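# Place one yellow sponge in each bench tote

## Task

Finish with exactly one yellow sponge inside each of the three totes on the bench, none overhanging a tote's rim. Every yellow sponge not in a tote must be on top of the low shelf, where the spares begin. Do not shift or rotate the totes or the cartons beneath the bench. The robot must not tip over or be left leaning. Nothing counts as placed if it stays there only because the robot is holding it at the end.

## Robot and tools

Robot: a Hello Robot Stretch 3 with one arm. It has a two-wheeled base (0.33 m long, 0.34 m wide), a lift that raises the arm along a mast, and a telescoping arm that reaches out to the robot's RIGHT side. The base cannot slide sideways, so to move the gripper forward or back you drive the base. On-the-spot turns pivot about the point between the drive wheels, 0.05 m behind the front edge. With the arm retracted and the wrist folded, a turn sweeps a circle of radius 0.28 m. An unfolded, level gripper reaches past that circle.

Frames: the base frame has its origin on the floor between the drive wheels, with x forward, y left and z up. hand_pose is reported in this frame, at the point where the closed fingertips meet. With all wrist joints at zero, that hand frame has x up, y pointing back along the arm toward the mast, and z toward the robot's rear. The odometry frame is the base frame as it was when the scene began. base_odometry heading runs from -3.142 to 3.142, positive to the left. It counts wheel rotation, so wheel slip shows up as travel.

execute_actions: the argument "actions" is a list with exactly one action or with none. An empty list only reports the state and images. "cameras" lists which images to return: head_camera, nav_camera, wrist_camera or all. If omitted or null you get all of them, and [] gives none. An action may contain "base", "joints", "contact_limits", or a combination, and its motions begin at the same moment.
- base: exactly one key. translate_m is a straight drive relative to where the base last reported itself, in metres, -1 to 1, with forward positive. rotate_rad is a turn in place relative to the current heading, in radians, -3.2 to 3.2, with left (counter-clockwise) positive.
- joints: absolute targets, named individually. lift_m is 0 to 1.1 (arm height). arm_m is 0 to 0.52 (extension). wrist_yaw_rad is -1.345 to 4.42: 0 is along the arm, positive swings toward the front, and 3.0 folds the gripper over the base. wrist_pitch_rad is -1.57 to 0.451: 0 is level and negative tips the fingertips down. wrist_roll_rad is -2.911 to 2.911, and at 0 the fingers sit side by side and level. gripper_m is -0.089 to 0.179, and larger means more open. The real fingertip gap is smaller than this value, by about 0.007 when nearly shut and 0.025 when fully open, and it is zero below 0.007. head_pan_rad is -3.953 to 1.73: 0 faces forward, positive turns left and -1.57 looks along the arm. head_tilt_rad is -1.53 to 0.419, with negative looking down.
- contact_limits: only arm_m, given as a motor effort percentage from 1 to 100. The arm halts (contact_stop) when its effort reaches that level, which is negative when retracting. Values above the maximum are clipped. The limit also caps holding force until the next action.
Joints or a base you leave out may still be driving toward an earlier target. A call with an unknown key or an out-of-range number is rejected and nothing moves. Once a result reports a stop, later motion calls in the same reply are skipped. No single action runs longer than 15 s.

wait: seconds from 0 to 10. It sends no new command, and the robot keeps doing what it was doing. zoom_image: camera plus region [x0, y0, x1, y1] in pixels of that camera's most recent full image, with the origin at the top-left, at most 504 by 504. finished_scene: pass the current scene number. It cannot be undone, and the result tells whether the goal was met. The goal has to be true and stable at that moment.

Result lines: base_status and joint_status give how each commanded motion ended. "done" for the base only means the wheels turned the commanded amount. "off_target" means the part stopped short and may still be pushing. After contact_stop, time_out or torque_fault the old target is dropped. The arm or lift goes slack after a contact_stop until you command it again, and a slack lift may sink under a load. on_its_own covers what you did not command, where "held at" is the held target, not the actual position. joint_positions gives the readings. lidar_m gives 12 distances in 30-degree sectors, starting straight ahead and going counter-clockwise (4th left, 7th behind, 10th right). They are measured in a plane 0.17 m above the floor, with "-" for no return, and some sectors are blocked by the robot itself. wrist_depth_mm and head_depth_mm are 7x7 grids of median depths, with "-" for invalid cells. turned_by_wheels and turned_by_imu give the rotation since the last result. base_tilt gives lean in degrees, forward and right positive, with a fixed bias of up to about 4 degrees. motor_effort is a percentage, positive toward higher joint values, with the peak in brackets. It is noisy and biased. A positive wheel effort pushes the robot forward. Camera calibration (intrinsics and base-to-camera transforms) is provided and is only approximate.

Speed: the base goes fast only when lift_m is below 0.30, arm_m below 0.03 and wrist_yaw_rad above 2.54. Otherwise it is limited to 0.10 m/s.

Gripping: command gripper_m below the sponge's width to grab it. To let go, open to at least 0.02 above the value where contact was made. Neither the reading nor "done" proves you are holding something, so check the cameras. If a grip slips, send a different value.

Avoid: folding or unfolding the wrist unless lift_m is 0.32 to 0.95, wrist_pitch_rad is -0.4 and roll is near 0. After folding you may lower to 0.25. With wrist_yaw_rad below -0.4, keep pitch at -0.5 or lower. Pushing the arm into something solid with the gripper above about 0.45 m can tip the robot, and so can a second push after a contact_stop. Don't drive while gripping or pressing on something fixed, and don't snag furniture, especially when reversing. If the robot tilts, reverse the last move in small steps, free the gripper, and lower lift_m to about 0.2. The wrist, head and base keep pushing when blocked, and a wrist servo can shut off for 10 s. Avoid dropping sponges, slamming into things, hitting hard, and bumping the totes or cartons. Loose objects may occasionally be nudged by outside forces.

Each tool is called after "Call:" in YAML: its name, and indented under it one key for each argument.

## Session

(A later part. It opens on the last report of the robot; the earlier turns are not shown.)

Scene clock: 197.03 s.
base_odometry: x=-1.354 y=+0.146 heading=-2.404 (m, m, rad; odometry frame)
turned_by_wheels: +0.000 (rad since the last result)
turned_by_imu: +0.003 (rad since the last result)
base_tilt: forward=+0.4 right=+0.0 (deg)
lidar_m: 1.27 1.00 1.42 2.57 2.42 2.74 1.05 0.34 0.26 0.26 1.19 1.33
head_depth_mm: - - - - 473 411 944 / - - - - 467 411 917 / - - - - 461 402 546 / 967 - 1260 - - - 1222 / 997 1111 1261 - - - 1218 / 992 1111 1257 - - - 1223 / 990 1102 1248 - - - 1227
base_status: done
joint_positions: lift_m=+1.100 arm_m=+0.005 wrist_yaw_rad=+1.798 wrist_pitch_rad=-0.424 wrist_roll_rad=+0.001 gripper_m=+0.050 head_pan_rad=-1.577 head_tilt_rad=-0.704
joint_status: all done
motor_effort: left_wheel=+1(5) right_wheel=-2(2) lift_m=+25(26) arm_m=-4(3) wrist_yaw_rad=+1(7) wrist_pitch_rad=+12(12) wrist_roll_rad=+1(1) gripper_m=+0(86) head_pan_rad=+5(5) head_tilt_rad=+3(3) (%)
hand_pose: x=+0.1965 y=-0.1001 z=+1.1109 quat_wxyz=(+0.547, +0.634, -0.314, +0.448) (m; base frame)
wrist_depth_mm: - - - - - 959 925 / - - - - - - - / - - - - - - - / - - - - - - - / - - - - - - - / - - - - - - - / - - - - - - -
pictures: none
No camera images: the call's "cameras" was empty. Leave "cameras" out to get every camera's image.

Call:
execute_actions:
  actions:
    - {"base":{"translate_m":0.2},"joints":{"lift_m":0.93}}
  cameras: []

Call:
execute_actions:
  actions:
    - {"base":{"translate_m":0.32},"joints":{"lift_m":0.55,"wrist_yaw_rad":3.0}}
  cameras: []

Call:
execute_actions:
  actions:
    - {"base":{"rotate_rad":1.56},"joints":{"lift_m":0.28,"head_tilt_rad":-0.8}}
  cameras: []

Call:
execute_actions:
  actions:
    - {"base":{"translate_m":1.0}}
  cameras: []

Call:
execute_actions:
  actions:
    - {"base":{"translate_m":0.2},"joints":{"lift_m":0.84}}
  cameras: ["head_camera"]

Scene clock: 205.37 s.
base_odometry: x=-1.502 y=+0.011 heading=-2.404 (m, m, rad; odometry frame)
turned_by_wheels: +0.000 (rad since the last result)
turned_by_imu: +0.002 (rad since the last result)
base_tilt: forward=+0.4 right=+0.2 (deg)
lidar_m: 1.07 0.84 1.31 2.59 2.43 2.75 1.04 0.36 0.35 1.06 1.18 1.12
head_depth_mm: 996 1041 786 1457 - - 973 / 993 1076 1210 1401 1426 - - / 995 1109 1255 1448 1633 - - / 989 1105 1248 1447 1605 1395 - / 990 1102 1253 1442 1617 1418 - / 988 1103 1244 1440 1604 1401 - / 987 1095 1242 1425 1602 1399 -
base_status: done
joint_positions: lift_m=+0.930 arm_m=+0.005 wrist_yaw_rad=+1.798 wrist_pitch_rad=-0.424 wrist_roll_rad=+0.001 gripper_m=+0.050 head_pan_rad=-1.577 head_tilt_rad=-0.704
joint_status: all done
motor_effort: left_wheel=+1(6) right_wheel=-2(3) lift_m=+14(22) arm_m=-3(3) wrist_yaw_rad=+3(3) wrist_pitch_rad=+11(12) wrist_roll_rad=+1(0) gripper_m=+0(0) head_pan_rad=+3(4) head_tilt_rad=+2(2) (%)
hand_pose: x=+0.1966 y=-0.1001 z=+0.9417 quat_wxyz=(+0.547, +0.634, -0.314, +0.448) (m; base frame)
wrist_depth_mm: - - 952 891 846 791 765 / - - - 984 916 843 810 / - - - - - 936 894 / - 948 - - - - 959 / - - - - - - - / - - - - - - - / - - - - - - -
pictures: none
No camera images: the call's "cameras" was empty. Leave "cameras" out to get every camera's image.

Scene clock: 209.80 s.
base_odometry: x=-1.738 y=-0.204 heading=-2.404 (m, m, rad; odometry frame)
turned_by_wheels: +0.000 (rad since the last result)
turned_by_imu: +0.002 (rad since the last result)
base_tilt: forward=+0.2 right=-0.1 (deg)
lidar_m: 0.75 0.77 0.64 1.19 2.44 2.75 1.00 0.62 0.86 1.13 1.10 0.79
head_depth_mm: 985 1105 1249 1435 1614 1405 1229 / 985 1102 1250 1445 1615 1400 1220 / 985 1093 1245 1428 1616 1407 1217 / 984 1093 1241 1435 1606 1412 1224 / 980 1095 1240 1423 1599 1417 1221 / 973 1093 1236 1423 1598 1414 1218 / 972 1089 1227 1408 1580 1399 1226
base_status: done
joint_positions: lift_m=+0.550 arm_m=+0.005 wrist_yaw_rad=+2.996 wrist_pitch_rad=-0.423 wrist_roll_rad=+0.001 gripper_m=+0.050 head_pan_rad=-1.577 head_tilt_rad=-0.704
joint_status: all done
motor_effort: left_wheel=+1(4) right_wheel=-1(2) lift_m=+15(15) arm_m=-3(3) wrist_yaw_rad=+5(4) wrist_pitch_rad=+11(11) wrist_roll_rad=+1(1) gripper_m=+1(0) head_pan_rad=+4(4) head_tilt_rad=+2(3) (%)
hand_pose: x=+0.0112 y=+0.0711 z=+0.5618 quat_wxyz=(+0.199, +0.700, +0.098, +0.679) (m; base frame)
wrist_depth_mm: - - - - - 591 616 / - - - - - 624 657 / - - - - 928 680 707 / - - - - - 754 764 / - - - - 855 860 805 / 839 849 - 810 - 813 754 / 729 716 - 706 706 693 686
pictures: none
No camera images: the call's "cameras" was empty. Leave "cameras" out to get every camera's image.

Scene clock: 213.27 s.
base_odometry: x=-1.738 y=-0.204 heading=-0.844 (m, m, rad; odometry frame)
turned_by_wheels: +1.560 (rad since the last result)
turned_by_imu: +1.585 (rad since the last result)
base_tilt: forward=+0.2 right=+0.1 (deg)
lidar_m: 1.19 2.44 2.73 1.02 0.75 0.84 1.13 1.12 0.79 0.75 0.77 0.64
head_depth_mm: 649 740 817 1016 1246 1346 1184 / 649 736 818 1015 1233 1343 1184 / 647 735 817 1006 1226 1340 1183 / 644 729 816 1003 1216 1343 1175 / 642 727 807 995 1213 1341 1184 / 634 728 836 992 1209 1336 1185 / 643 727 835 984 1199 1342 1187
base_status: done
joint_positions: lift_m=+0.280 arm_m=+0.005 wrist_yaw_rad=+2.996 wrist_pitch_rad=-0.423 wrist_roll_rad=+0.001 gripper_m=+0.050 head_pan_rad=-1.577 head_tilt_rad=-0.791
joint_status: all done
motor_effort: left_wheel=-2(8) right_wheel=+1(7) lift_m=+14(14) arm_m=-3(3) wrist_yaw_rad=+4(4) wrist_pitch_rad=+11(11) wrist_roll_rad=+1(1) gripper_m=-1(1) head_pan_rad=+5(4) head_tilt_rad=-2(9) (%)
hand_pose: x=+0.0111 y=+0.0711 z=+0.2918 quat_wxyz=(+0.199, +0.700, +0.098, +0.679) (m; base frame)
wrist_depth_mm: - - - - - - - / 602 576 - - - - - / 618 626 - - - 968 944 / 672 695 767 753 746 734 716 / 637 614 - 604 614 577 569 / 521 519 - 519 - 492 485 / 442 - - - 424 419 413
pictures: none
No camera images: the call's "cameras" was empty. Leave "cameras" out to get every camera's image.

Scene clock: 218.30 s.
base_odometry: x=-1.074 y=-0.951 heading=-0.844 (m, m, rad; odometry frame)
turned_by_wheels: +0.000 (rad since the last result)
turned_by_imu: +0.005 (rad since the last result)
base_tilt: forward=+0.3 right=+0.2 (deg)
lidar_m: 1.60 1.65 1.75 3.76 1.84 1.38 2.13 0.52 0.59 0.65 0.33 0.81
head_depth_mm: 617 697 804 914 814 703 884 / 613 695 805 915 813 704 878 / 611 692 802 915 815 704 882 / 610 691 796 914 812 704 881 / 607 690 794 911 816 706 881 / 607 687 791 908 815 707 853 / 602 683 787 903 764 706 866
base_status: done
joint_positions: lift_m=+0.280 arm_m=+0.005 wrist_yaw_rad=+2.997 wrist_pitch_rad=-0.423 wrist_roll_rad=+0.001 gripper_m=+0.050 head_pan_rad=-1.577 head_tilt_rad=-0.791
joint_status: not commanded
motor_effort: left_wheel=-3(7) right_wheel=+1(7) lift_m=+15(14) arm_m=-3(3) wrist_yaw_rad=+3(4) wrist_pitch_rad=+11(11) wrist_roll_rad=+1(1) gripper_m=+1(1) head_pan_rad=+4(4) head_tilt_rad=-2(3) (%)
hand_pose: x=+0.0110 y=+0.0712 z=+0.2918 quat_wxyz=(+0.198, +0.700, +0.098, +0.679) (m; base frame)
wrist_depth_mm: - - - - - - - / - - - - - - - / - - - - - 966 928 / 793 775 764 747 738 723 705 / 629 614 - 594 614 581 572 / 517 513 - 520 - 493 483 / 451 - - - 424 419 416
pictures: none
No camera images: the call's "cameras" was empty. Leave "cameras" out to get every camera's image.

Scene clock: 224.23 s.
base_odometry: x=-0.941 y=-1.101 heading=-0.844 (m, m, rad; odometry frame)
turned_by_wheels: +0.000 (rad since the last result)
turned_by_imu: +0.001 (rad since the last result)
base_tilt: forward=+0.4 right=+0.1 (deg)
lidar_m: 1.40 1.44 1.66 2.79 2.09 1.56 2.30 0.69 0.73 0.29 0.72 0.62
head_depth_mm: 608 688 797 916 813 - - / 605 690 793 913 816 - 1055 / 603 683 791 908 814 736 - / 604 683 788 905 778 - - / 601 681 783 901 778 - 851 / 599 677 784 896 814 706 865 / 596 675 779 894 817 701 862
base_status: done
joint_positions: lift_m=+0.840 arm_m=+0.005 wrist_yaw_rad=+2.997 wrist_pitch_rad=-0.423 wrist_roll_rad=+0.001 gripper_m=+0.050 head_pan_rad=-1.577 head_tilt_rad=-0.791
joint_status: all done
motor_effort: left_wheel=-2(10) right_wheel=+1(7) lift_m=+25(25) arm_m=-3(3) wrist_yaw_rad=+2(3) wrist_pitch_rad=+11(11) wrist_roll_rad=+1(1) gripper_m=-1(0) head_pan_rad=+4(4) head_tilt_rad=-2(2) (%)
hand_pose: x=+0.0109 y=+0.0712 z=+0.8512 quat_wxyz=(+0.198, +0.700, +0.098, +0.679) (m; base frame)
wrist_depth_mm: - - - - - - - / - - - - - - - / - - - - - - - / - - - - - - - / - - - - - - - / - - - - - - - / - - - - - - 969
pictures: head_camera (sideways: a quarter turn clockwise sets it upright)
camera_calibration (this result's frames):
head_camera: T_world_to_cam=[[-0.00107768, 0.70554, -0.708669, 0.942109], [0.999917, 0.00985742, 0.00829332, -0.0086103], [0.0128369, -0.708601, -0.705492, 0.872534], [0, 0, 0, 1]] pos_world=[-0.00157577, -0.0463325, 1.28328]
Images, in order (width x height): head_camera 896x504.

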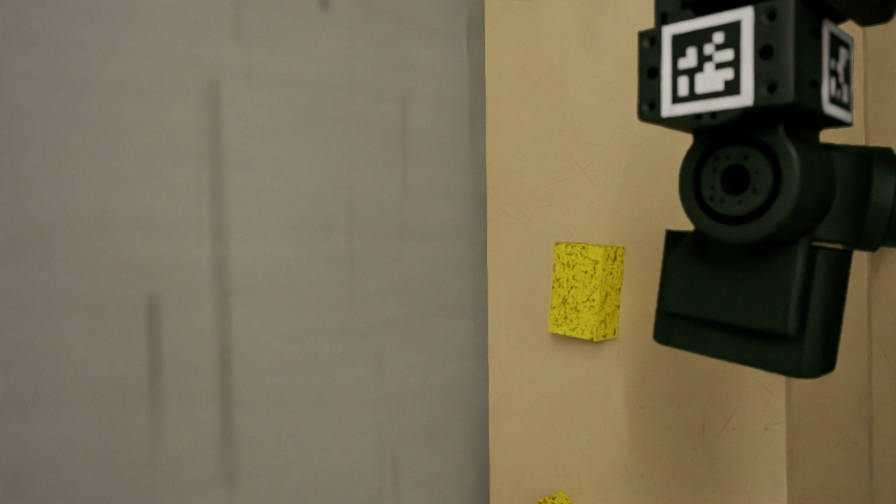

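Call:
execute_actions:
  actions:
    - {"base":{"translate_m":-0.022},"joints":{"wrist_yaw_rad":1.49,"arm_m":0.342,"gripper_m":0.14}}
  cameras: []

Call:
execute_actions:
  actions:
    - {"joints":{"wrist_pitch_rad":-1.1,"lift_m":0.8}}
  cameras: ["wrist_camera"]

Scene clock: 231.57 s.
base_odometry: x=-0.955 y=-1.084 heading=-0.844 (m, m, rad; odometry frame)
turned_by_wheels: +0.000 (rad since the last result)
turned_by_imu: +0.001 (rad since the last result)
base_tilt: forward=+0.5 right=+0.0 (deg)
lidar_m: 1.43 1.47 1.66 2.87 2.05 1.54 2.30 0.67 0.73 0.29 0.72 0.64
head_depth_mm: 608 688 781 - - 697 878 / 606 673 818 912 814 706 881 / 604 673 - 910 814 705 865 / 604 682 770 928 794 706 853 / 601 680 753 921 764 706 866 / 600 678 773 895 816 704 864 / 598 676 778 895 816 706 865
base_status: done
joint_positions: lift_m=+0.840 arm_m=+0.342 wrist_yaw_rad=+1.492 wrist_pitch_rad=-0.423 wrist_roll_rad=+0.001 gripper_m=+0.140 head_pan_rad=-1.577 head_tilt_rad=-0.791
joint_status: all done
motor_effort: left_wheel=-2(7) right_wheel=+1(4) lift_m=+26(25) arm_m=+5(5) wrist_yaw_rad=-3(9) wrist_pitch_rad=+11(11) wrist_roll_rad=+1(1) gripper_m=+0(83) head_pan_rad=+4(4) head_tilt_rad=-3(2) (%)
hand_pose: x=+0.2017 y=-0.5044 z=+0.8512 quat_wxyz=(+0.609, +0.578, -0.407, +0.360) (m; base frame)
wrist_depth_mm: - - - - 543 315 221 / - - - - 564 323 223 / - - - - 590 329 228 / - - - - 596 333 232 / - - 544 528 515 321 233 / - - 447 412 431 - 227 / - 398 379 377 374 359 239
pictures: none
No camera images: the call's "cameras" was empty. Leave "cameras" out to get every camera's image.

Scene clock: 232.77 s.
base_odometry: x=-0.955 y=-1.084 heading=-0.844 (m, m, rad; odometry frame)
turned_by_wheels: +0.000 (rad since the last result)
turned_by_imu: +0.000 (rad since the last result)
base_tilt: forward=+0.5 right=+0.1 (deg)
lidar_m: 1.43 1.47 1.67 2.87 2.05 1.54 2.29 0.67 0.74 0.29 0.72 0.64
head_depth_mm: 608 691 780 - - - 878 / 607 688 - 915 814 705 881 / 605 687 - 931 817 704 864 / 604 683 777 893 796 705 850 / 602 682 786 904 775 707 866 / 597 676 780 898 814 707 863 / 597 676 779 894 815 708 867
base_status: not commanded
joint_positions: lift_m=+0.800 arm_m=+0.342 wrist_yaw_rad=+1.492 wrist_pitch_rad=-1.101 wrist_roll_rad=+0.001 gripper_m=+0.140 head_pan_rad=-1.577 head_tilt_rad=-0.791
joint_status: all done
motor_effort: left_wheel=-2(2) right_wheel=+1(1) lift_m=+15(22) arm_m=+5(4) wrist_yaw_rad=-3(4) wrist_pitch_rad=+0(10) wrist_roll_rad=+0(1) gripper_m=+0(0) head_pan_rad=+3(5) head_tilt_rad=-2(2) (%)
hand_pose: x=+0.0729 y=-0.4943 z=+0.6997 quat_wxyz=(+0.694, +0.681, -0.192, +0.137) (m; base frame)
wrist_depth_mm: - 331 325 319 320 316 233 / - 310 305 301 300 307 237 / - 292 286 285 280 285 242 / 904 276 271 270 266 267 249 / 861 260 257 211 252 253 257 / 831 249 243 201 240 - 250 / 240 232 233 194 226 227 230
pictures: wrist_camera
camera_calibration (this result's frames):
wrist_camera: T_world_to_cam=[[-0.112423, -0.992494, -0.048129, -0.436165], [-0.930645, 0.122144, -0.344937, 0.409619], [0.348226, 0.00601212, -0.937391, 0.796672], [0, 0, 0, 1]] pos_world=[0.0547524, -0.487714, 0.867094]
Images, in order (width x height): wrist_camera 644x364.

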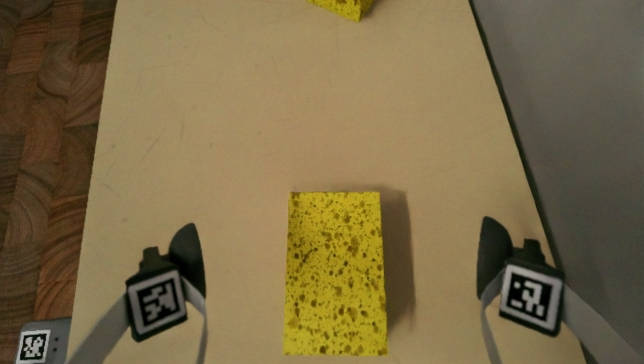

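Call:
execute_actions:
  actions:
    - {"joints":{"lift_m":0.735}}
  cameras: []

Call:
execute_actions:
  actions:
    - {"joints":{"gripper_m":0.02}}
  cameras: []

Call:
execute_actions:
  actions:
    - {"joints":{"lift_m":0.8}}
  cameras: []

Call:
execute_actions:
  actions:
    - {"base":{"translate_m":-0.3},"joints":{"arm_m":0.005,"wrist_pitch_rad":-0.4,"wrist_yaw_rad":2.65}}
  cameras: ["wrist_camera"]

Call:
execute_actions:
  actions:
    - {"base":{"translate_m":-0.79},"joints":{"lift_m":0.285}}
  cameras: []

Call:
execute_actions:
  actions:
    - {"base":{"rotate_rad":-1.56}}
  cameras: []

Call:
execute_actions:
  actions:
    - {"base":{"translate_m":-0.75}}
  cameras: []

Scene clock: 240.40 s.
base_odometry: x=-0.955 y=-1.084 heading=-0.844 (m, m, rad; odometry frame)
turned_by_wheels: +0.000 (rad since the last result)
turned_by_imu: +0.001 (rad since the last result)
base_tilt: forward=+0.5 right=+0.0 (deg)
lidar_m: 1.42 1.47 1.66 2.88 2.06 1.55 2.30 0.67 0.73 0.29 0.72 0.64
head_depth_mm: 608 690 794 917 831 - - / 606 688 778 903 796 704 881 / 603 684 776 - 815 704 866 / 604 684 789 882 789 703 851 / 601 681 785 896 764 706 867 / 599 680 784 901 816 704 863 / 596 676 781 893 817 706 866
base_status: not commanded
joint_positions: lift_m=+0.735 arm_m=+0.342 wrist_yaw_rad=+1.492 wrist_pitch_rad=-1.101 wrist_roll_rad=+0.001 gripper_m=+0.140 head_pan_rad=-1.577 head_tilt_rad=-0.791
joint_status: all done
motor_effort: left_wheel=-2(2) right_wheel=+1(1) lift_m=+15(15) arm_m=+4(4) wrist_yaw_rad=-3(4) wrist_pitch_rad=+1(1) wrist_roll_rad=+1(0) gripper_m=+1(0) head_pan_rad=+4(4) head_tilt_rad=-2(2) (%)
hand_pose: x=+0.0728 y=-0.4943 z=+0.6346 quat_wxyz=(+0.694, +0.681, -0.191, +0.137) (m; base frame)
wrist_depth_mm: - 247 243 240 238 237 232 / 237 231 230 226 223 221 235 / 221 217 214 214 211 209 223 / 207 206 203 154 196 197 200 / 196 195 192 146 185 188 187 / 187 186 182 139 176 - 177 / 177 174 174 132 167 169 167
pictures: none
No camera images: the call's "cameras" was empty. Leave "cameras" out to get every camera's image.

Scene clock: 242.10 s.
base_odometry: x=-0.955 y=-1.084 heading=-0.844 (m, m, rad; odometry frame)
turned_by_wheels: +0.000 (rad since the last result)
turned_by_imu: +0.000 (rad since the last result)
base_tilt: forward=+0.2 right=+0.0 (deg)
lidar_m: 1.43 1.46 1.67 2.86 2.05 1.54 2.29 0.67 0.74 0.29 0.72 0.64
head_depth_mm: 606 688 795 917 834 - - / 605 688 776 902 798 704 880 / 604 685 775 - 816 704 863 / 602 683 791 886 780 706 853 / 600 680 784 894 772 706 865 / 599 679 782 896 815 703 866 / 599 676 778 895 815 707 865
base_status: not commanded
joint_positions: lift_m=+0.735 arm_m=+0.342 wrist_yaw_rad=+1.492 wrist_pitch_rad=-1.101 wrist_roll_rad=+0.001 gripper_m=+0.021 head_pan_rad=-1.577 head_tilt_rad=-0.791
joint_status: all done
motor_effort: left_wheel=-2(2) right_wheel=+1(1) lift_m=+14(14) arm_m=+5(4) wrist_yaw_rad=-4(3) wrist_pitch_rad=+1(1) wrist_roll_rad=+1(1) gripper_m=-15(92) head_pan_rad=+4(4) head_tilt_rad=-2(2) (%)
hand_pose: x=+0.0727 y=-0.4943 z=+0.6346 quat_wxyz=(+0.694, +0.681, -0.191, +0.137) (m; base frame)
wrist_depth_mm: - 246 242 241 239 237 233 / 237 230 228 226 224 222 236 / 221 217 214 213 210 208 223 / 207 205 203 151 194 197 200 / 196 193 193 143 145 187 186 / 185 185 184 136 136 178 176 / 176 176 173 130 132 170 168
pictures: none
No camera images: the call's "cameras" was empty. Leave "cameras" out to get every camera's image.

Scene clock: 243.53 s.
base_odometry: x=-0.955 y=-1.084 heading=-0.844 (m, m, rad; odometry frame)
turned_by_wheels: +0.000 (rad since the last result)
turned_by_imu: +0.000 (rad since the last result)
base_tilt: forward=+0.5 right=+0.1 (deg)
lidar_m: 1.43 1.47 1.67 2.87 2.05 1.54 2.30 0.67 0.73 0.29 0.72 0.64
head_depth_mm: 608 689 790 - - - 878 / 606 689 - 916 813 704 880 / 604 685 - 934 816 708 867 / 604 684 780 889 795 705 852 / 600 682 786 925 746 705 865 / 600 678 785 901 815 705 869 / 598 677 780 896 813 704 865
base_status: not commanded
joint_positions: lift_m=+0.800 arm_m=+0.342 wrist_yaw_rad=+1.492 wrist_pitch_rad=-1.102 wrist_roll_rad=+0.001 gripper_m=+0.021 head_pan_rad=-1.577 head_tilt_rad=-0.791
joint_status: all done
motor_effort: left_wheel=-2(2) right_wheel=+1(1) lift_m=+25(26) arm_m=+5(5) wrist_yaw_rad=-3(3) wrist_pitch_rad=+1(1) wrist_roll_rad=+1(1) gripper_m=-15(15) head_pan_rad=+6(4) head_tilt_rad=-2(2) (%)
hand_pose: x=+0.0726 y=-0.4943 z=+0.6989 quat_wxyz=(+0.694, +0.681, -0.191, +0.137) (m; base frame)
wrist_depth_mm: - 330 324 319 315 316 233 / - 308 304 301 297 305 239 / - 290 286 282 282 286 243 / 907 272 270 152 260 265 248 / 868 258 257 143 145 249 255 / 821 245 245 137 136 238 248 / 237 234 230 130 132 226 241
pictures: none
No camera images: the call's "cameras" was empty. Leave "cameras" out to get every camera's image.

Scene clock: 247.90 s.
base_odometry: x=-1.155 y=-0.860 heading=-0.844 (m, m, rad; odometry frame)
turned_by_wheels: +0.000 (rad since the last result)
turned_by_imu: +0.000 (rad since the last result)
base_tilt: forward=+0.2 right=+0.1 (deg)
lidar_m: 1.72 1.77 1.83 3.74 1.61 1.27 2.01 0.43 0.43 0.71 0.40 0.41
head_depth_mm: 617 701 812 916 812 733 - / 617 702 808 912 815 733 - / 617 699 804 913 813 721 - / 616 696 806 915 816 750 - / 613 693 801 918 816 720 882 / 610 691 797 915 814 706 881 / 608 688 791 909 814 705 862
base_status: done
joint_positions: lift_m=+0.800 arm_m=+0.005 wrist_yaw_rad=+2.647 wrist_pitch_rad=-0.426 wrist_roll_rad=+0.001 gripper_m=+0.021 head_pan_rad=-1.577 head_tilt_rad=-0.791
joint_status: all done
motor_effort: left_wheel=-2(6) right_wheel=+1(3) lift_m=+26(25) arm_m=-3(2) wrist_yaw_rad=+3(3) wrist_pitch_rad=+13(13) wrist_roll_rad=+1(1) gripper_m=-16(15) head_pan_rad=+4(5) head_tilt_rad=-2(2) (%)
hand_pose: x=+0.0848 y=+0.0463 z=+0.8105 quat_wxyz=(+0.315, +0.707, -0.024, +0.633) (m; base frame)
wrist_depth_mm: - - - - - - - / - - - - - - - / - - - - - - - / - - - 152 - - - / - - - 144 145 - - / - - - 137 136 - - / - - 965 130 132 946 931
pictures: wrist_camera
camera_calibration (this result's frames):
wrist_camera: T_world_to_cam=[[0.880304, -0.470756, -0.0587711, 0.00730453], [-0.288012, -0.431869, -0.854715, 0.777167], [0.376981, 0.769336, -0.51576, 0.513649], [0, 0, 0, 1]] pos_world=[0.0237671, -0.056095, 0.929604]
Images, in order (width x height): wrist_camera 644x364.

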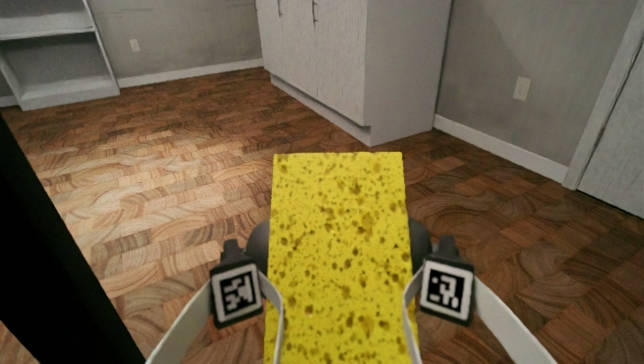

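Scene clock: 255.27 s.
base_odometry: x=-1.680 y=-0.269 heading=-0.844 (m, m, rad; odometry frame)
turned_by_wheels: +0.000 (rad since the last result)
turned_by_imu: -0.003 (rad since the last result)
base_tilt: forward=+0.4 right=+0.1 (deg)
lidar_m: 1.11 2.37 2.59 1.42 0.76 0.85 1.22 1.11 0.78 0.74 0.67 0.56
head_depth_mm: 647 734 818 1010 1234 1346 1181 / 645 730 821 1008 1226 1342 1181 / 643 727 817 1001 1223 1343 1183 / 629 715 806 996 1208 1344 1181 / 642 730 840 990 1203 1347 1186 / 641 727 838 983 1200 1341 1179 / 638 724 831 979 1195 1344 1183
base_status: done
joint_positions: lift_m=+0.285 arm_m=+0.005 wrist_yaw_rad=+2.647 wrist_pitch_rad=-0.425 wrist_roll_rad=+0.001 gripper_m=+0.021 head_pan_rad=-1.577 head_tilt_rad=-0.791
joint_status: all done
motor_effort: left_wheel=-1(11) right_wheel=+1(3) lift_m=+15(21) arm_m=-3(3) wrist_yaw_rad=+4(4) wrist_pitch_rad=+12(13) wrist_roll_rad=+1(1) gripper_m=-16(14) head_pan_rad=+3(4) head_tilt_rad=-2(2) (%)
hand_pose: x=+0.0849 y=+0.0464 z=+0.2964 quat_wxyz=(+0.314, +0.707, -0.025, +0.633) (m; base frame)
wrist_depth_mm: - - - - - - - / - - - - - - - / - - - - - 963 946 / 804 788 766 151 682 737 726 / 659 619 617 144 144 583 584 / - 512 510 137 136 503 490 / - 470 - 130 132 425 423
pictures: none
No camera images: the call's "cameras" was empty. Leave "cameras" out to get every camera's image.

Scene clock: 257.50 s.
base_odometry: x=-1.680 y=-0.269 heading=-2.404 (m, m, rad; odometry frame)
turned_by_wheels: -1.560 (rad since the last result)
turned_by_imu: -1.579 (rad since the last result)
base_tilt: forward=+0.4 right=+0.2 (deg)
lidar_m: 0.75 0.66 0.56 1.69 2.37 2.65 1.38 0.66 0.87 1.22 1.09 0.78
head_depth_mm: 1087 1235 1418 1641 1554 1342 1176 / 1091 1236 1420 1664 1551 1341 1183 / 1091 1229 1422 1680 1557 1342 1179 / 1085 1233 1408 1669 1549 1345 1177 / 1080 1233 1419 1671 1553 1342 1187 / 1080 1226 1416 1663 1552 1341 1183 / 1079 1221 1405 1655 1541 1338 1179
base_status: done
joint_positions: lift_m=+0.285 arm_m=+0.005 wrist_yaw_rad=+2.647 wrist_pitch_rad=-0.425 wrist_roll_rad=+0.001 gripper_m=+0.021 head_pan_rad=-1.577 head_tilt_rad=-0.791
joint_status: not commanded
motor_effort: left_wheel=+2(11) right_wheel=-2(5) lift_m=+15(15) arm_m=-3(3) wrist_yaw_rad=+3(4) wrist_pitch_rad=+12(12) wrist_roll_rad=+0(0) gripper_m=-16(14) head_pan_rad=+4(4) head_tilt_rad=-2(2) (%)
hand_pose: x=+0.0849 y=+0.0464 z=+0.2964 quat_wxyz=(+0.314, +0.707, -0.025, +0.633) (m; base frame)
wrist_depth_mm: - - - 656 600 671 555 / - - - - 657 714 580 / - - - 767 727 749 596 / 812 787 771 152 674 702 609 / 653 623 622 144 145 587 588 / - 518 516 136 136 503 490 / - 471 - 130 131 426 421
pictures: none
No camera images: the call's "cameras" was empty. Leave "cameras" out to get every camera's image.

Scene clock: 261.80 s.
base_odometry: x=-1.124 y=+0.235 heading=-2.404 (m, m, rad; odometry frame)
turned_by_wheels: +0.000 (rad since the last result)
turned_by_imu: -0.003 (rad since the last result)
base_tilt: forward=+0.5 right=+0.1 (deg)
lidar_m: 1.49 1.16 1.50 2.49 2.20 2.64 2.98 0.48 0.34 0.32 0.33 1.56
head_depth_mm: 1068 834 650 531 1152 1059 963 / 1069 834 648 531 1149 1122 1039 / 1066 835 648 530 480 1058 969 / 1065 836 648 531 482 1057 966 / 1064 833 652 532 481 1081 965 / 1080 837 649 529 481 715 1122 / 1091 1218 670 532 481 1301 1184
base_status: done
joint_positions: lift_m=+0.285 arm_m=+0.005 wrist_yaw_rad=+2.647 wrist_pitch_rad=-0.425 wrist_roll_rad=+0.001 gripper_m=+0.021 head_pan_rad=-1.577 head_tilt_rad=-0.791
joint_status: not commanded
motor_effort: left_wheel=+2(7) right_wheel=-2(7) lift_m=+15(14) arm_m=-3(3) wrist_yaw_rad=+3(3) wrist_pitch_rad=+12(12) wrist_roll_rad=+0(1) gripper_m=-16(15) head_pan_rad=+4(3) head_tilt_rad=-2(2) (%)
hand_pose: x=+0.0849 y=+0.0464 z=+0.2964 quat_wxyz=(+0.314, +0.707, -0.025, +0.633) (m; base frame)
wrist_depth_mm: - - - - - - 905 / - - - - - - - / - - - - - 968 937 / 812 780 769 151 681 727 724 / 659 617 623 144 145 588 579 / - 525 516 136 136 504 491 / - 464 - 130 132 428 420
pictures: none
No camera images: the call's "cameras" was empty. Leave "cameras" out to get every camera's image.

Call:
execute_actions:
  actions:
    - {"base":{"translate_m":-0.5},"joints":{"lift_m":1.1,"wrist_yaw_rad":1.9,"wrist_pitch_rad":-0.3}}
  cameras: []

Call:
execute_actions:
  actions:
    - {"joints":{"wrist_yaw_rad":0,"arm_m":0.1}}
  cameras: ["wrist_camera","head_camera"]

Scene clock: 272.37 s.
base_odometry: x=-0.755 y=+0.571 heading=-2.404 (m, m, rad; odometry frame)
turned_by_wheels: +0.000 (rad since the last result)
turned_by_imu: -0.001 (rad since the last result)
base_tilt: forward=+0.2 right=+0.2 (deg)
lidar_m: 1.84 1.62 2.28 1.87 1.93 2.62 2.48 0.50 0.36 0.34 0.35 0.47
head_depth_mm: - - - 481 1196 1055 986 / - - - - 1174 1062 982 / - - - - 1147 1082 1040 / - - - - - 1092 981 / 931 573 558 - - 1033 965 / 1073 803 522 - - 1018 968 / 1072 835 693 - - 1074 1034
base_status: done
joint_positions: lift_m=+1.100 arm_m=+0.005 wrist_yaw_rad=+1.904 wrist_pitch_rad=-0.326 wrist_roll_rad=+0.001 gripper_m=+0.021 head_pan_rad=-1.577 head_tilt_rad=-0.791
joint_status: all done
motor_effort: left_wheel=+1(6) right_wheel=-2(8) lift_m=+26(28) arm_m=-3(3) wrist_yaw_rad=-6(6) wrist_pitch_rad=+13(14) wrist_roll_rad=+1(1) gripper_m=-15(15) head_pan_rad=+4(4) head_tilt_rad=-2(2) (%)
hand_pose: x=+0.2007 y=-0.0735 z=+1.1334 quat_wxyz=(+0.499, +0.635, -0.311, +0.501) (m; base frame)
wrist_depth_mm: - - - - - - - / - - - - - - - / - - - - - - - / - - - 151 - - - / - - - 144 145 - 522 / - - - 137 136 - 434 / - - - 130 132 - 598
pictures: none
No camera images: the call's "cameras" was empty. Leave "cameras" out to get every camera's image.

Scene clock: 274.33 s.
base_odometry: x=-0.755 y=+0.571 heading=-2.404 (m, m, rad; odometry frame)
turned_by_wheels: +0.000 (rad since the last result)
turned_by_imu: +0.000 (rad since the last result)
base_tilt: forward=+0.2 right=+0.2 (deg)
lidar_m: 1.83 1.62 2.27 1.87 1.93 2.62 2.48 0.50 0.36 0.34 0.35 0.47
head_depth_mm: - 552 562 456 1198 1057 981 / - - 577 453 1168 1061 983 / - - 582 451 1148 1074 1041 / 857 538 570 449 1141 1096 984 / 1064 608 570 446 1150 1054 966 / 1080 801 486 492 1146 1059 967 / 1074 836 650 531 1146 1110 1041
base_status: not commanded
joint_positions: lift_m=+1.100 arm_m=+0.100 wrist_yaw_rad=+0.004 wrist_pitch_rad=-0.326 wrist_roll_rad=+0.001 gripper_m=+0.021 head_pan_rad=-1.577 head_tilt_rad=-0.791
joint_status: all done
motor_effort: left_wheel=+2(1) right_wheel=-2(2) lift_m=+25(25) arm_m=+5(5) wrist_yaw_rad=-6(7) wrist_pitch_rad=+13(13) wrist_roll_rad=+0(1) gripper_m=-15(15) head_pan_rad=+3(4) head_tilt_rad=-2(2) (%)
hand_pose: x=-0.0206 y=-0.4797 z=+1.1334 quat_wxyz=(+0.698, +0.116, -0.698, -0.114) (m; base frame)
wrist_depth_mm: 802 802 803 813 793 794 803 / 863 866 856 871 855 847 867 / 910 924 877 902 886 902 883 / 763 744 682 151 442 682 668 / 562 553 508 144 145 481 517 / 448 452 430 136 135 282 417 / 378 376 268 130 131 277 343
pictures: head_camera (sideways: a quarter turn clockwise sets it upright), wrist_camera
camera_calibration (this result's frames):
head_camera: T_world_to_cam=[[-0.00113823, 0.705541, -0.708668, 0.942108], [0.999916, 0.00994323, 0.00829334, -0.00861032], [0.0128977, -0.708599, -0.705493, 0.872535], [0, 0, 0, 1]] pos_world=[-0.00157179, -0.0463331, 1.28328]
wrist_camera: T_world_to_cam=[[-0.998216, -0.0138131, -0.0580924, 0.0512672], [0.0465491, 0.429326, -0.901949, 1.26913], [0.0373993, -0.903044, -0.427917, 0.215794], [0, 0, 0, 1]] pos_world=[-0.0159717, -0.349291, 1.24001]
Images, in order (width x height): head_camera 896x504, wrist_camera 644x364.

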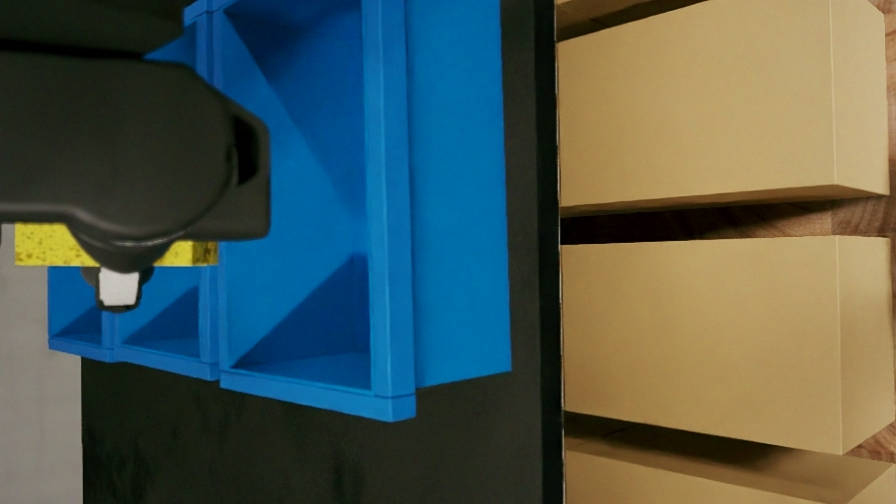

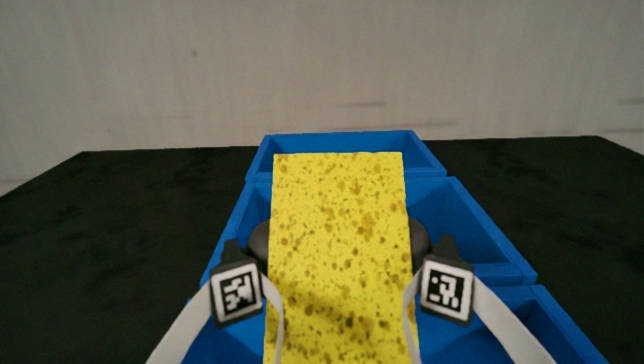

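Call:
execute_actions:
  actions:
    - {"base":{"translate_m":-0.02},"joints":{"arm_m":0.19}}
  cameras: []

Call:
execute_actions:
  actions:
    - {"joints":{"wrist_pitch_rad":-0.95}}
  cameras: []

Call:
execute_actions:
  actions:
    - {"joints":{"wrist_pitch_rad":-1.08,"arm_m":0.225,"lift_m":1.05}}
  cameras: ["wrist_camera","head_camera"]

Scene clock: 279.23 s.
base_odometry: x=-0.740 y=+0.585 heading=-2.404 (m, m, rad; odometry frame)
turned_by_wheels: +0.000 (rad since the last result)
turned_by_imu: +0.001 (rad since the last result)
base_tilt: forward=+0.3 right=-0.1 (deg)
lidar_m: 1.83 1.65 2.28 1.86 1.93 2.62 2.46 0.55 0.36 0.34 0.35 0.49
head_depth_mm: 1083 618 532 458 1207 1062 981 / 750 661 579 455 1175 1057 985 / - 551 575 452 1147 1075 984 / 776 550 573 449 1170 1299 1034 / 870 688 569 447 1149 1061 965 / 1078 651 505 446 1150 1061 969 / 1075 836 649 518 1175 1108 1031
base_status: done
joint_positions: lift_m=+1.100 arm_m=+0.190 wrist_yaw_rad=+0.003 wrist_pitch_rad=-0.326 wrist_roll_rad=+0.001 gripper_m=+0.021 head_pan_rad=-1.577 head_tilt_rad=-0.791
joint_status: all done
motor_effort: left_wheel=+2(5) right_wheel=-2(5) lift_m=+25(25) arm_m=+4(6) wrist_yaw_rad=-3(5) wrist_pitch_rad=+13(13) wrist_roll_rad=+1(1) gripper_m=-16(15) head_pan_rad=+3(3) head_tilt_rad=-2(2) (%)
hand_pose: x=-0.0208 y=-0.5697 z=+1.1334 quat_wxyz=(+0.698, +0.116, -0.698, -0.114) (m; base frame)
wrist_depth_mm: 727 729 716 724 730 720 724 / 778 776 772 769 768 775 777 / 839 837 830 830 824 821 823 / 762 734 590 152 394 682 672 / 568 562 378 143 144 529 513 / 451 448 286 136 136 350 417 / 380 361 344 130 132 245 352
pictures: none
No camera images: the call's "cameras" was empty. Leave "cameras" out to get every camera's image.

Scene clock: 280.53 s.
base_odometry: x=-0.740 y=+0.585 heading=-2.404 (m, m, rad; odometry frame)
turned_by_wheels: +0.000 (rad since the last result)
turned_by_imu: +0.000 (rad since the last result)
base_tilt: forward=+0.2 right=+0.0 (deg)
lidar_m: 1.84 1.65 2.29 1.87 1.92 2.62 2.46 0.55 0.36 0.34 0.35 0.49
head_depth_mm: 1082 618 533 457 1216 1060 984 / 775 658 580 454 1176 1060 988 / - - 454 451 1146 1078 982 / 874 544 455 449 1177 1289 1029 / 871 690 570 448 1150 1060 969 / 1076 653 505 446 1145 1063 968 / 1072 836 648 517 1174 1107 1034
base_status: not commanded
joint_positions: lift_m=+1.100 arm_m=+0.190 wrist_yaw_rad=+0.003 wrist_pitch_rad=-0.955 wrist_roll_rad=+0.001 gripper_m=+0.021 head_pan_rad=-1.577 head_tilt_rad=-0.791
joint_status: all done
motor_effort: left_wheel=+1(2) right_wheel=-2(2) lift_m=+25(25) arm_m=+5(4) wrist_yaw_rad=-4(4) wrist_pitch_rad=+2(11) wrist_roll_rad=+1(1) gripper_m=-14(16) head_pan_rad=+5(5) head_tilt_rad=-2(2) (%)
hand_pose: x=-0.0212 y=-0.4631 z=+1.0153 quat_wxyz=(+0.628, +0.326, -0.628, -0.324) (m; base frame)
wrist_depth_mm: 410 252 356 355 354 254 378 / 367 202 201 197 198 192 324 / 325 186 189 185 195 199 185 / 171 212 243 145 231 242 169 / 156 211 272 141 141 256 171 / 151 207 254 137 137 242 172 / 149 192 232 133 133 227 174
pictures: none
No camera images: the call's "cameras" was empty. Leave "cameras" out to get every camera's image.

Scene clock: 281.83 s.
base_odometry: x=-0.740 y=+0.585 heading=-2.404 (m, m, rad; odometry frame)
turned_by_wheels: +0.000 (rad since the last result)
turned_by_imu: +0.000 (rad since the last result)
base_tilt: forward=+0.2 right=+0.1 (deg)
lidar_m: 1.83 1.65 2.29 1.87 1.92 2.62 2.45 0.55 0.36 0.34 0.35 0.49
head_depth_mm: - 567 532 457 1213 1062 986 / - 552 578 455 1172 1057 982 / - - 512 452 1149 1079 982 / 1061 692 522 449 1172 1299 1031 / 871 690 571 447 1149 1059 969 / 1076 651 504 445 1150 1062 969 / 1075 838 650 517 1177 1112 1030
base_status: not commanded
joint_positions: lift_m=+1.050 arm_m=+0.225 wrist_yaw_rad=+0.003 wrist_pitch_rad=-1.083 wrist_roll_rad=+0.001 gripper_m=+0.021 head_pan_rad=-1.577 head_tilt_rad=-0.791
joint_status: all done
motor_effort: left_wheel=+1(1) right_wheel=-2(2) lift_m=+15(21) arm_m=+5(10) wrist_yaw_rad=-4(4) wrist_pitch_rad=+1(2) wrist_roll_rad=+1(0) gripper_m=-16(16) head_pan_rad=+3(6) head_tilt_rad=-2(2) (%)
hand_pose: x=-0.0213 y=-0.4686 z=+0.9514 quat_wxyz=(+0.606, +0.365, -0.605, -0.364) (m; base frame)
wrist_depth_mm: 113 113 113 113 115 116 119 / 132 134 136 140 142 145 146 / 153 173 177 173 184 191 167 / 155 210 213 145 205 208 169 / 153 200 202 141 142 197 170 / 152 190 193 137 136 188 171 / 150 182 180 133 134 179 173
pictures: head_camera (sideways: a quarter turn clockwise sets it upright), wrist_camera
camera_calibration (this result's frames):
head_camera: T_world_to_cam=[[-0.00113823, 0.705541, -0.708668, 0.942108], [0.999916, 0.00994323, 0.00829334, -0.00861032], [0.0128977, -0.708599, -0.705493, 0.872535], [0, 0, 0, 1]] pos_world=[-0.00157179, -0.0463331, 1.28328]
wrist_camera: T_world_to_cam=[[-0.998348, 0.0303813, -0.0487747, 0.051932], [0.0460084, 0.931151, -0.361719, 0.821468], [0.0344271, -0.363366, -0.93101, 0.879462], [0, 0, 0, 1]] pos_world=[-0.0162255, -0.446923, 1.11846]
Images, in order (width x height): head_camera 896x504, wrist_camera 644x364.

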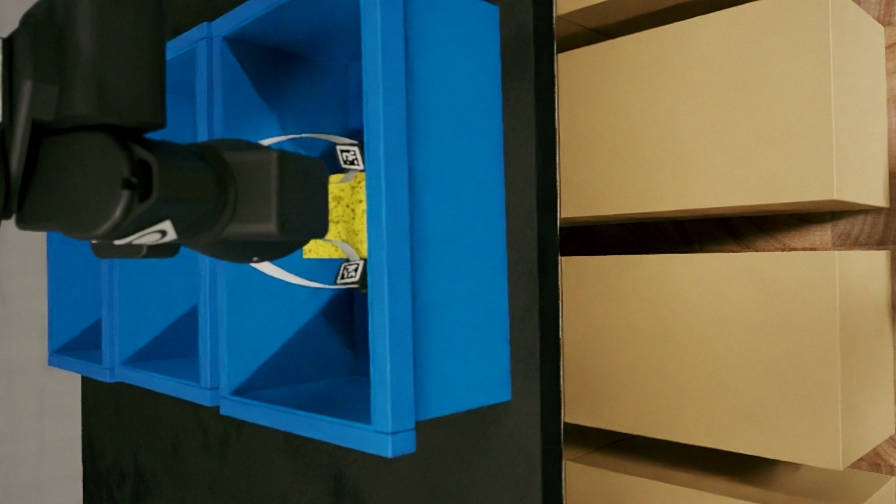

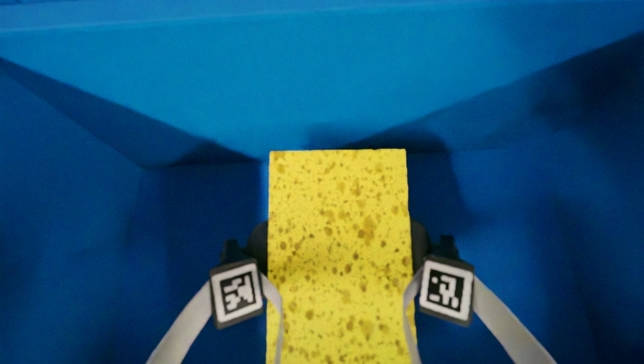

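Call:
execute_actions:
  actions:
    - {"joints":{"gripper_m":0.105}}
  cameras: []

Call:
execute_actions:
  actions:
    - {"joints":{"lift_m":1.1,"arm_m":0.19}}
  cameras: []

Call:
execute_actions:
  actions:
    - {"joints":{"wrist_pitch_rad":-0.55,"arm_m":0.15}}
  cameras: ["wrist_camera"]

Call:
finished_scene:
  scene: 1

Scene clock: 285.90 s.
base_odometry: x=-0.740 y=+0.585 heading=-2.404 (m, m, rad; odometry frame)
turned_by_wheels: +0.000 (rad since the last result)
turned_by_imu: +0.000 (rad since the last result)
base_tilt: forward=+0.3 right=+0.1 (deg)
lidar_m: 1.83 1.65 2.28 1.87 1.92 2.61 2.46 0.55 0.36 0.34 0.35 0.49
head_depth_mm: - 566 532 457 1215 1063 984 / - 552 577 454 1165 1060 983 / - - 539 452 1147 1079 985 / 1063 698 548 449 1176 1286 1032 / 870 689 569 447 1146 1058 966 / 1076 651 504 446 1147 1063 964 / 1071 838 650 518 1171 1109 1027
base_status: not commanded
joint_positions: lift_m=+1.050 arm_m=+0.225 wrist_yaw_rad=+0.003 wrist_pitch_rad=-1.083 wrist_roll_rad=+0.001 gripper_m=+0.105 head_pan_rad=-1.577 head_tilt_rad=-0.791
joint_status: all done
motor_effort: left_wheel=+1(2) right_wheel=-2(2) lift_m=+15(14) arm_m=+4(5) wrist_yaw_rad=-4(4) wrist_pitch_rad=+1(1) wrist_roll_rad=+1(0) gripper_m=+1(83) head_pan_rad=+4(4) head_tilt_rad=-2(2) (%)
hand_pose: x=-0.0213 y=-0.4686 z=+0.9514 quat_wxyz=(+0.606, +0.365, -0.605, -0.364) (m; base frame)
wrist_depth_mm: 113 113 113 113 115 116 119 / 132 134 137 139 142 145 146 / 152 173 177 182 187 191 166 / 155 211 213 165 207 208 169 / 154 199 204 156 159 197 170 / 152 191 191 148 150 189 172 / 150 181 181 140 176 177 165
pictures: none
No camera images: the call's "cameras" was empty. Leave "cameras" out to get every camera's image.

Scene clock: 287.20 s.
base_odometry: x=-0.740 y=+0.585 heading=-2.404 (m, m, rad; odometry frame)
turned_by_wheels: +0.000 (rad since the last result)
turned_by_imu: +0.000 (rad since the last result)
base_tilt: forward=+0.3 right=-0.1 (deg)
lidar_m: 1.84 1.64 2.29 1.86 1.92 2.62 2.46 0.55 0.35 0.34 0.35 0.49
head_depth_mm: 1083 618 533 457 1212 1059 984 / 796 658 566 454 1170 1063 984 / - - 563 451 1147 1075 986 / 873 690 562 449 1169 1295 1027 / 872 690 559 447 1148 1057 967 / 1079 654 506 446 1145 1058 963 / 1071 841 650 517 1172 1110 1035
base_status: not commanded
joint_positions: lift_m=+1.100 arm_m=+0.190 wrist_yaw_rad=+0.003 wrist_pitch_rad=-1.083 wrist_roll_rad=+0.001 gripper_m=+0.105 head_pan_rad=-1.577 head_tilt_rad=-0.791
joint_status: all done
motor_effort: left_wheel=+1(2) right_wheel=-2(2) lift_m=+25(29) arm_m=-3(9) wrist_yaw_rad=-4(4) wrist_pitch_rad=+1(1) wrist_roll_rad=+1(1) gripper_m=+0(2) head_pan_rad=+6(4) head_tilt_rad=-2(2) (%)
hand_pose: x=-0.0213 y=-0.4341 z=+1.0007 quat_wxyz=(+0.606, +0.365, -0.605, -0.364) (m; base frame)
wrist_depth_mm: 334 180 180 171 171 169 169 / 169 185 189 192 196 200 167 / 159 214 244 238 255 238 169 / 153 212 265 218 261 255 171 / 152 208 253 205 247 242 172 / 149 194 238 201 232 230 174 / 148 191 225 226 223 218 166
pictures: none
No camera images: the call's "cameras" was empty. Leave "cameras" out to get every camera's image.

Scene clock: 288.57 s.
base_odometry: x=-0.740 y=+0.585 heading=-2.404 (m, m, rad; odometry frame)
turned_by_wheels: +0.000 (rad since the last result)
turned_by_imu: +0.000 (rad since the last result)
base_tilt: forward=+0.5 right=+0.0 (deg)
lidar_m: 1.83 1.65 2.28 1.87 1.92 2.62 2.45 0.55 0.36 0.34 0.35 0.49
head_depth_mm: - 617 531 457 1212 1063 981 / - 554 578 455 1167 1059 982 / - - 563 452 1158 1078 981 / 873 550 560 450 1176 1289 1031 / 870 550 569 447 1148 1060 966 / 1072 652 506 445 1148 1059 968 / 1078 838 648 518 1170 1105 1029
base_status: not commanded
joint_positions: lift_m=+1.100 arm_m=+0.150 wrist_yaw_rad=+0.003 wrist_pitch_rad=-0.573 wrist_roll_rad=+0.001 gripper_m=+0.105 head_pan_rad=-1.577 head_tilt_rad=-0.791
joint_status: all done
motor_effort: left_wheel=+2(2) right_wheel=-2(2) lift_m=+25(25) arm_m=-3(0) wrist_yaw_rad=-5(5) wrist_pitch_rad=+11(11) wrist_roll_rad=+0(0) gripper_m=+1(0) head_pan_rad=+5(4) head_tilt_rad=-2(2) (%)
hand_pose: x=-0.0210 y=-0.4974 z=+1.0791 quat_wxyz=(+0.678, +0.201, -0.678, -0.199) (m; base frame)
wrist_depth_mm: 777 775 786 784 793 804 800 / 766 750 566 557 493 682 664 / 587 583 393 405 405 507 534 / 476 472 401 435 411 305 435 / 396 372 248 230 230 231 368 / 342 224 251 253 257 226 305 / 299 193 284 252 285 269 174
pictures: wrist_camera
camera_calibration (this result's frames):
wrist_camera: T_world_to_cam=[[-0.998273, 0.00198874, -0.0587041, 0.0559907], [0.0465318, 0.636694, -0.769712, 1.18831], [0.0358457, -0.771114, -0.635687, 0.466341], [0, 0, 0, 1]] pos_world=[-0.0161167, -0.397102, 1.21439]
Images, in order (width x height): wrist_camera 644x364.

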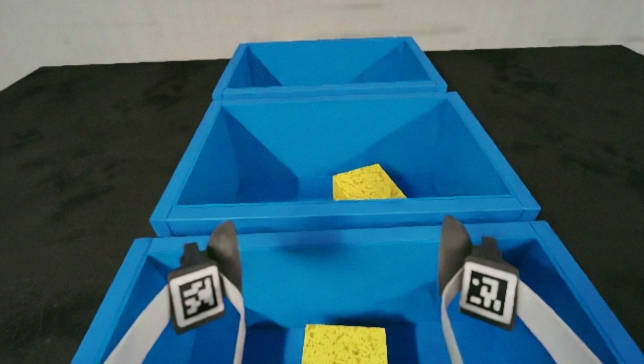

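The scene is finished: the task was done.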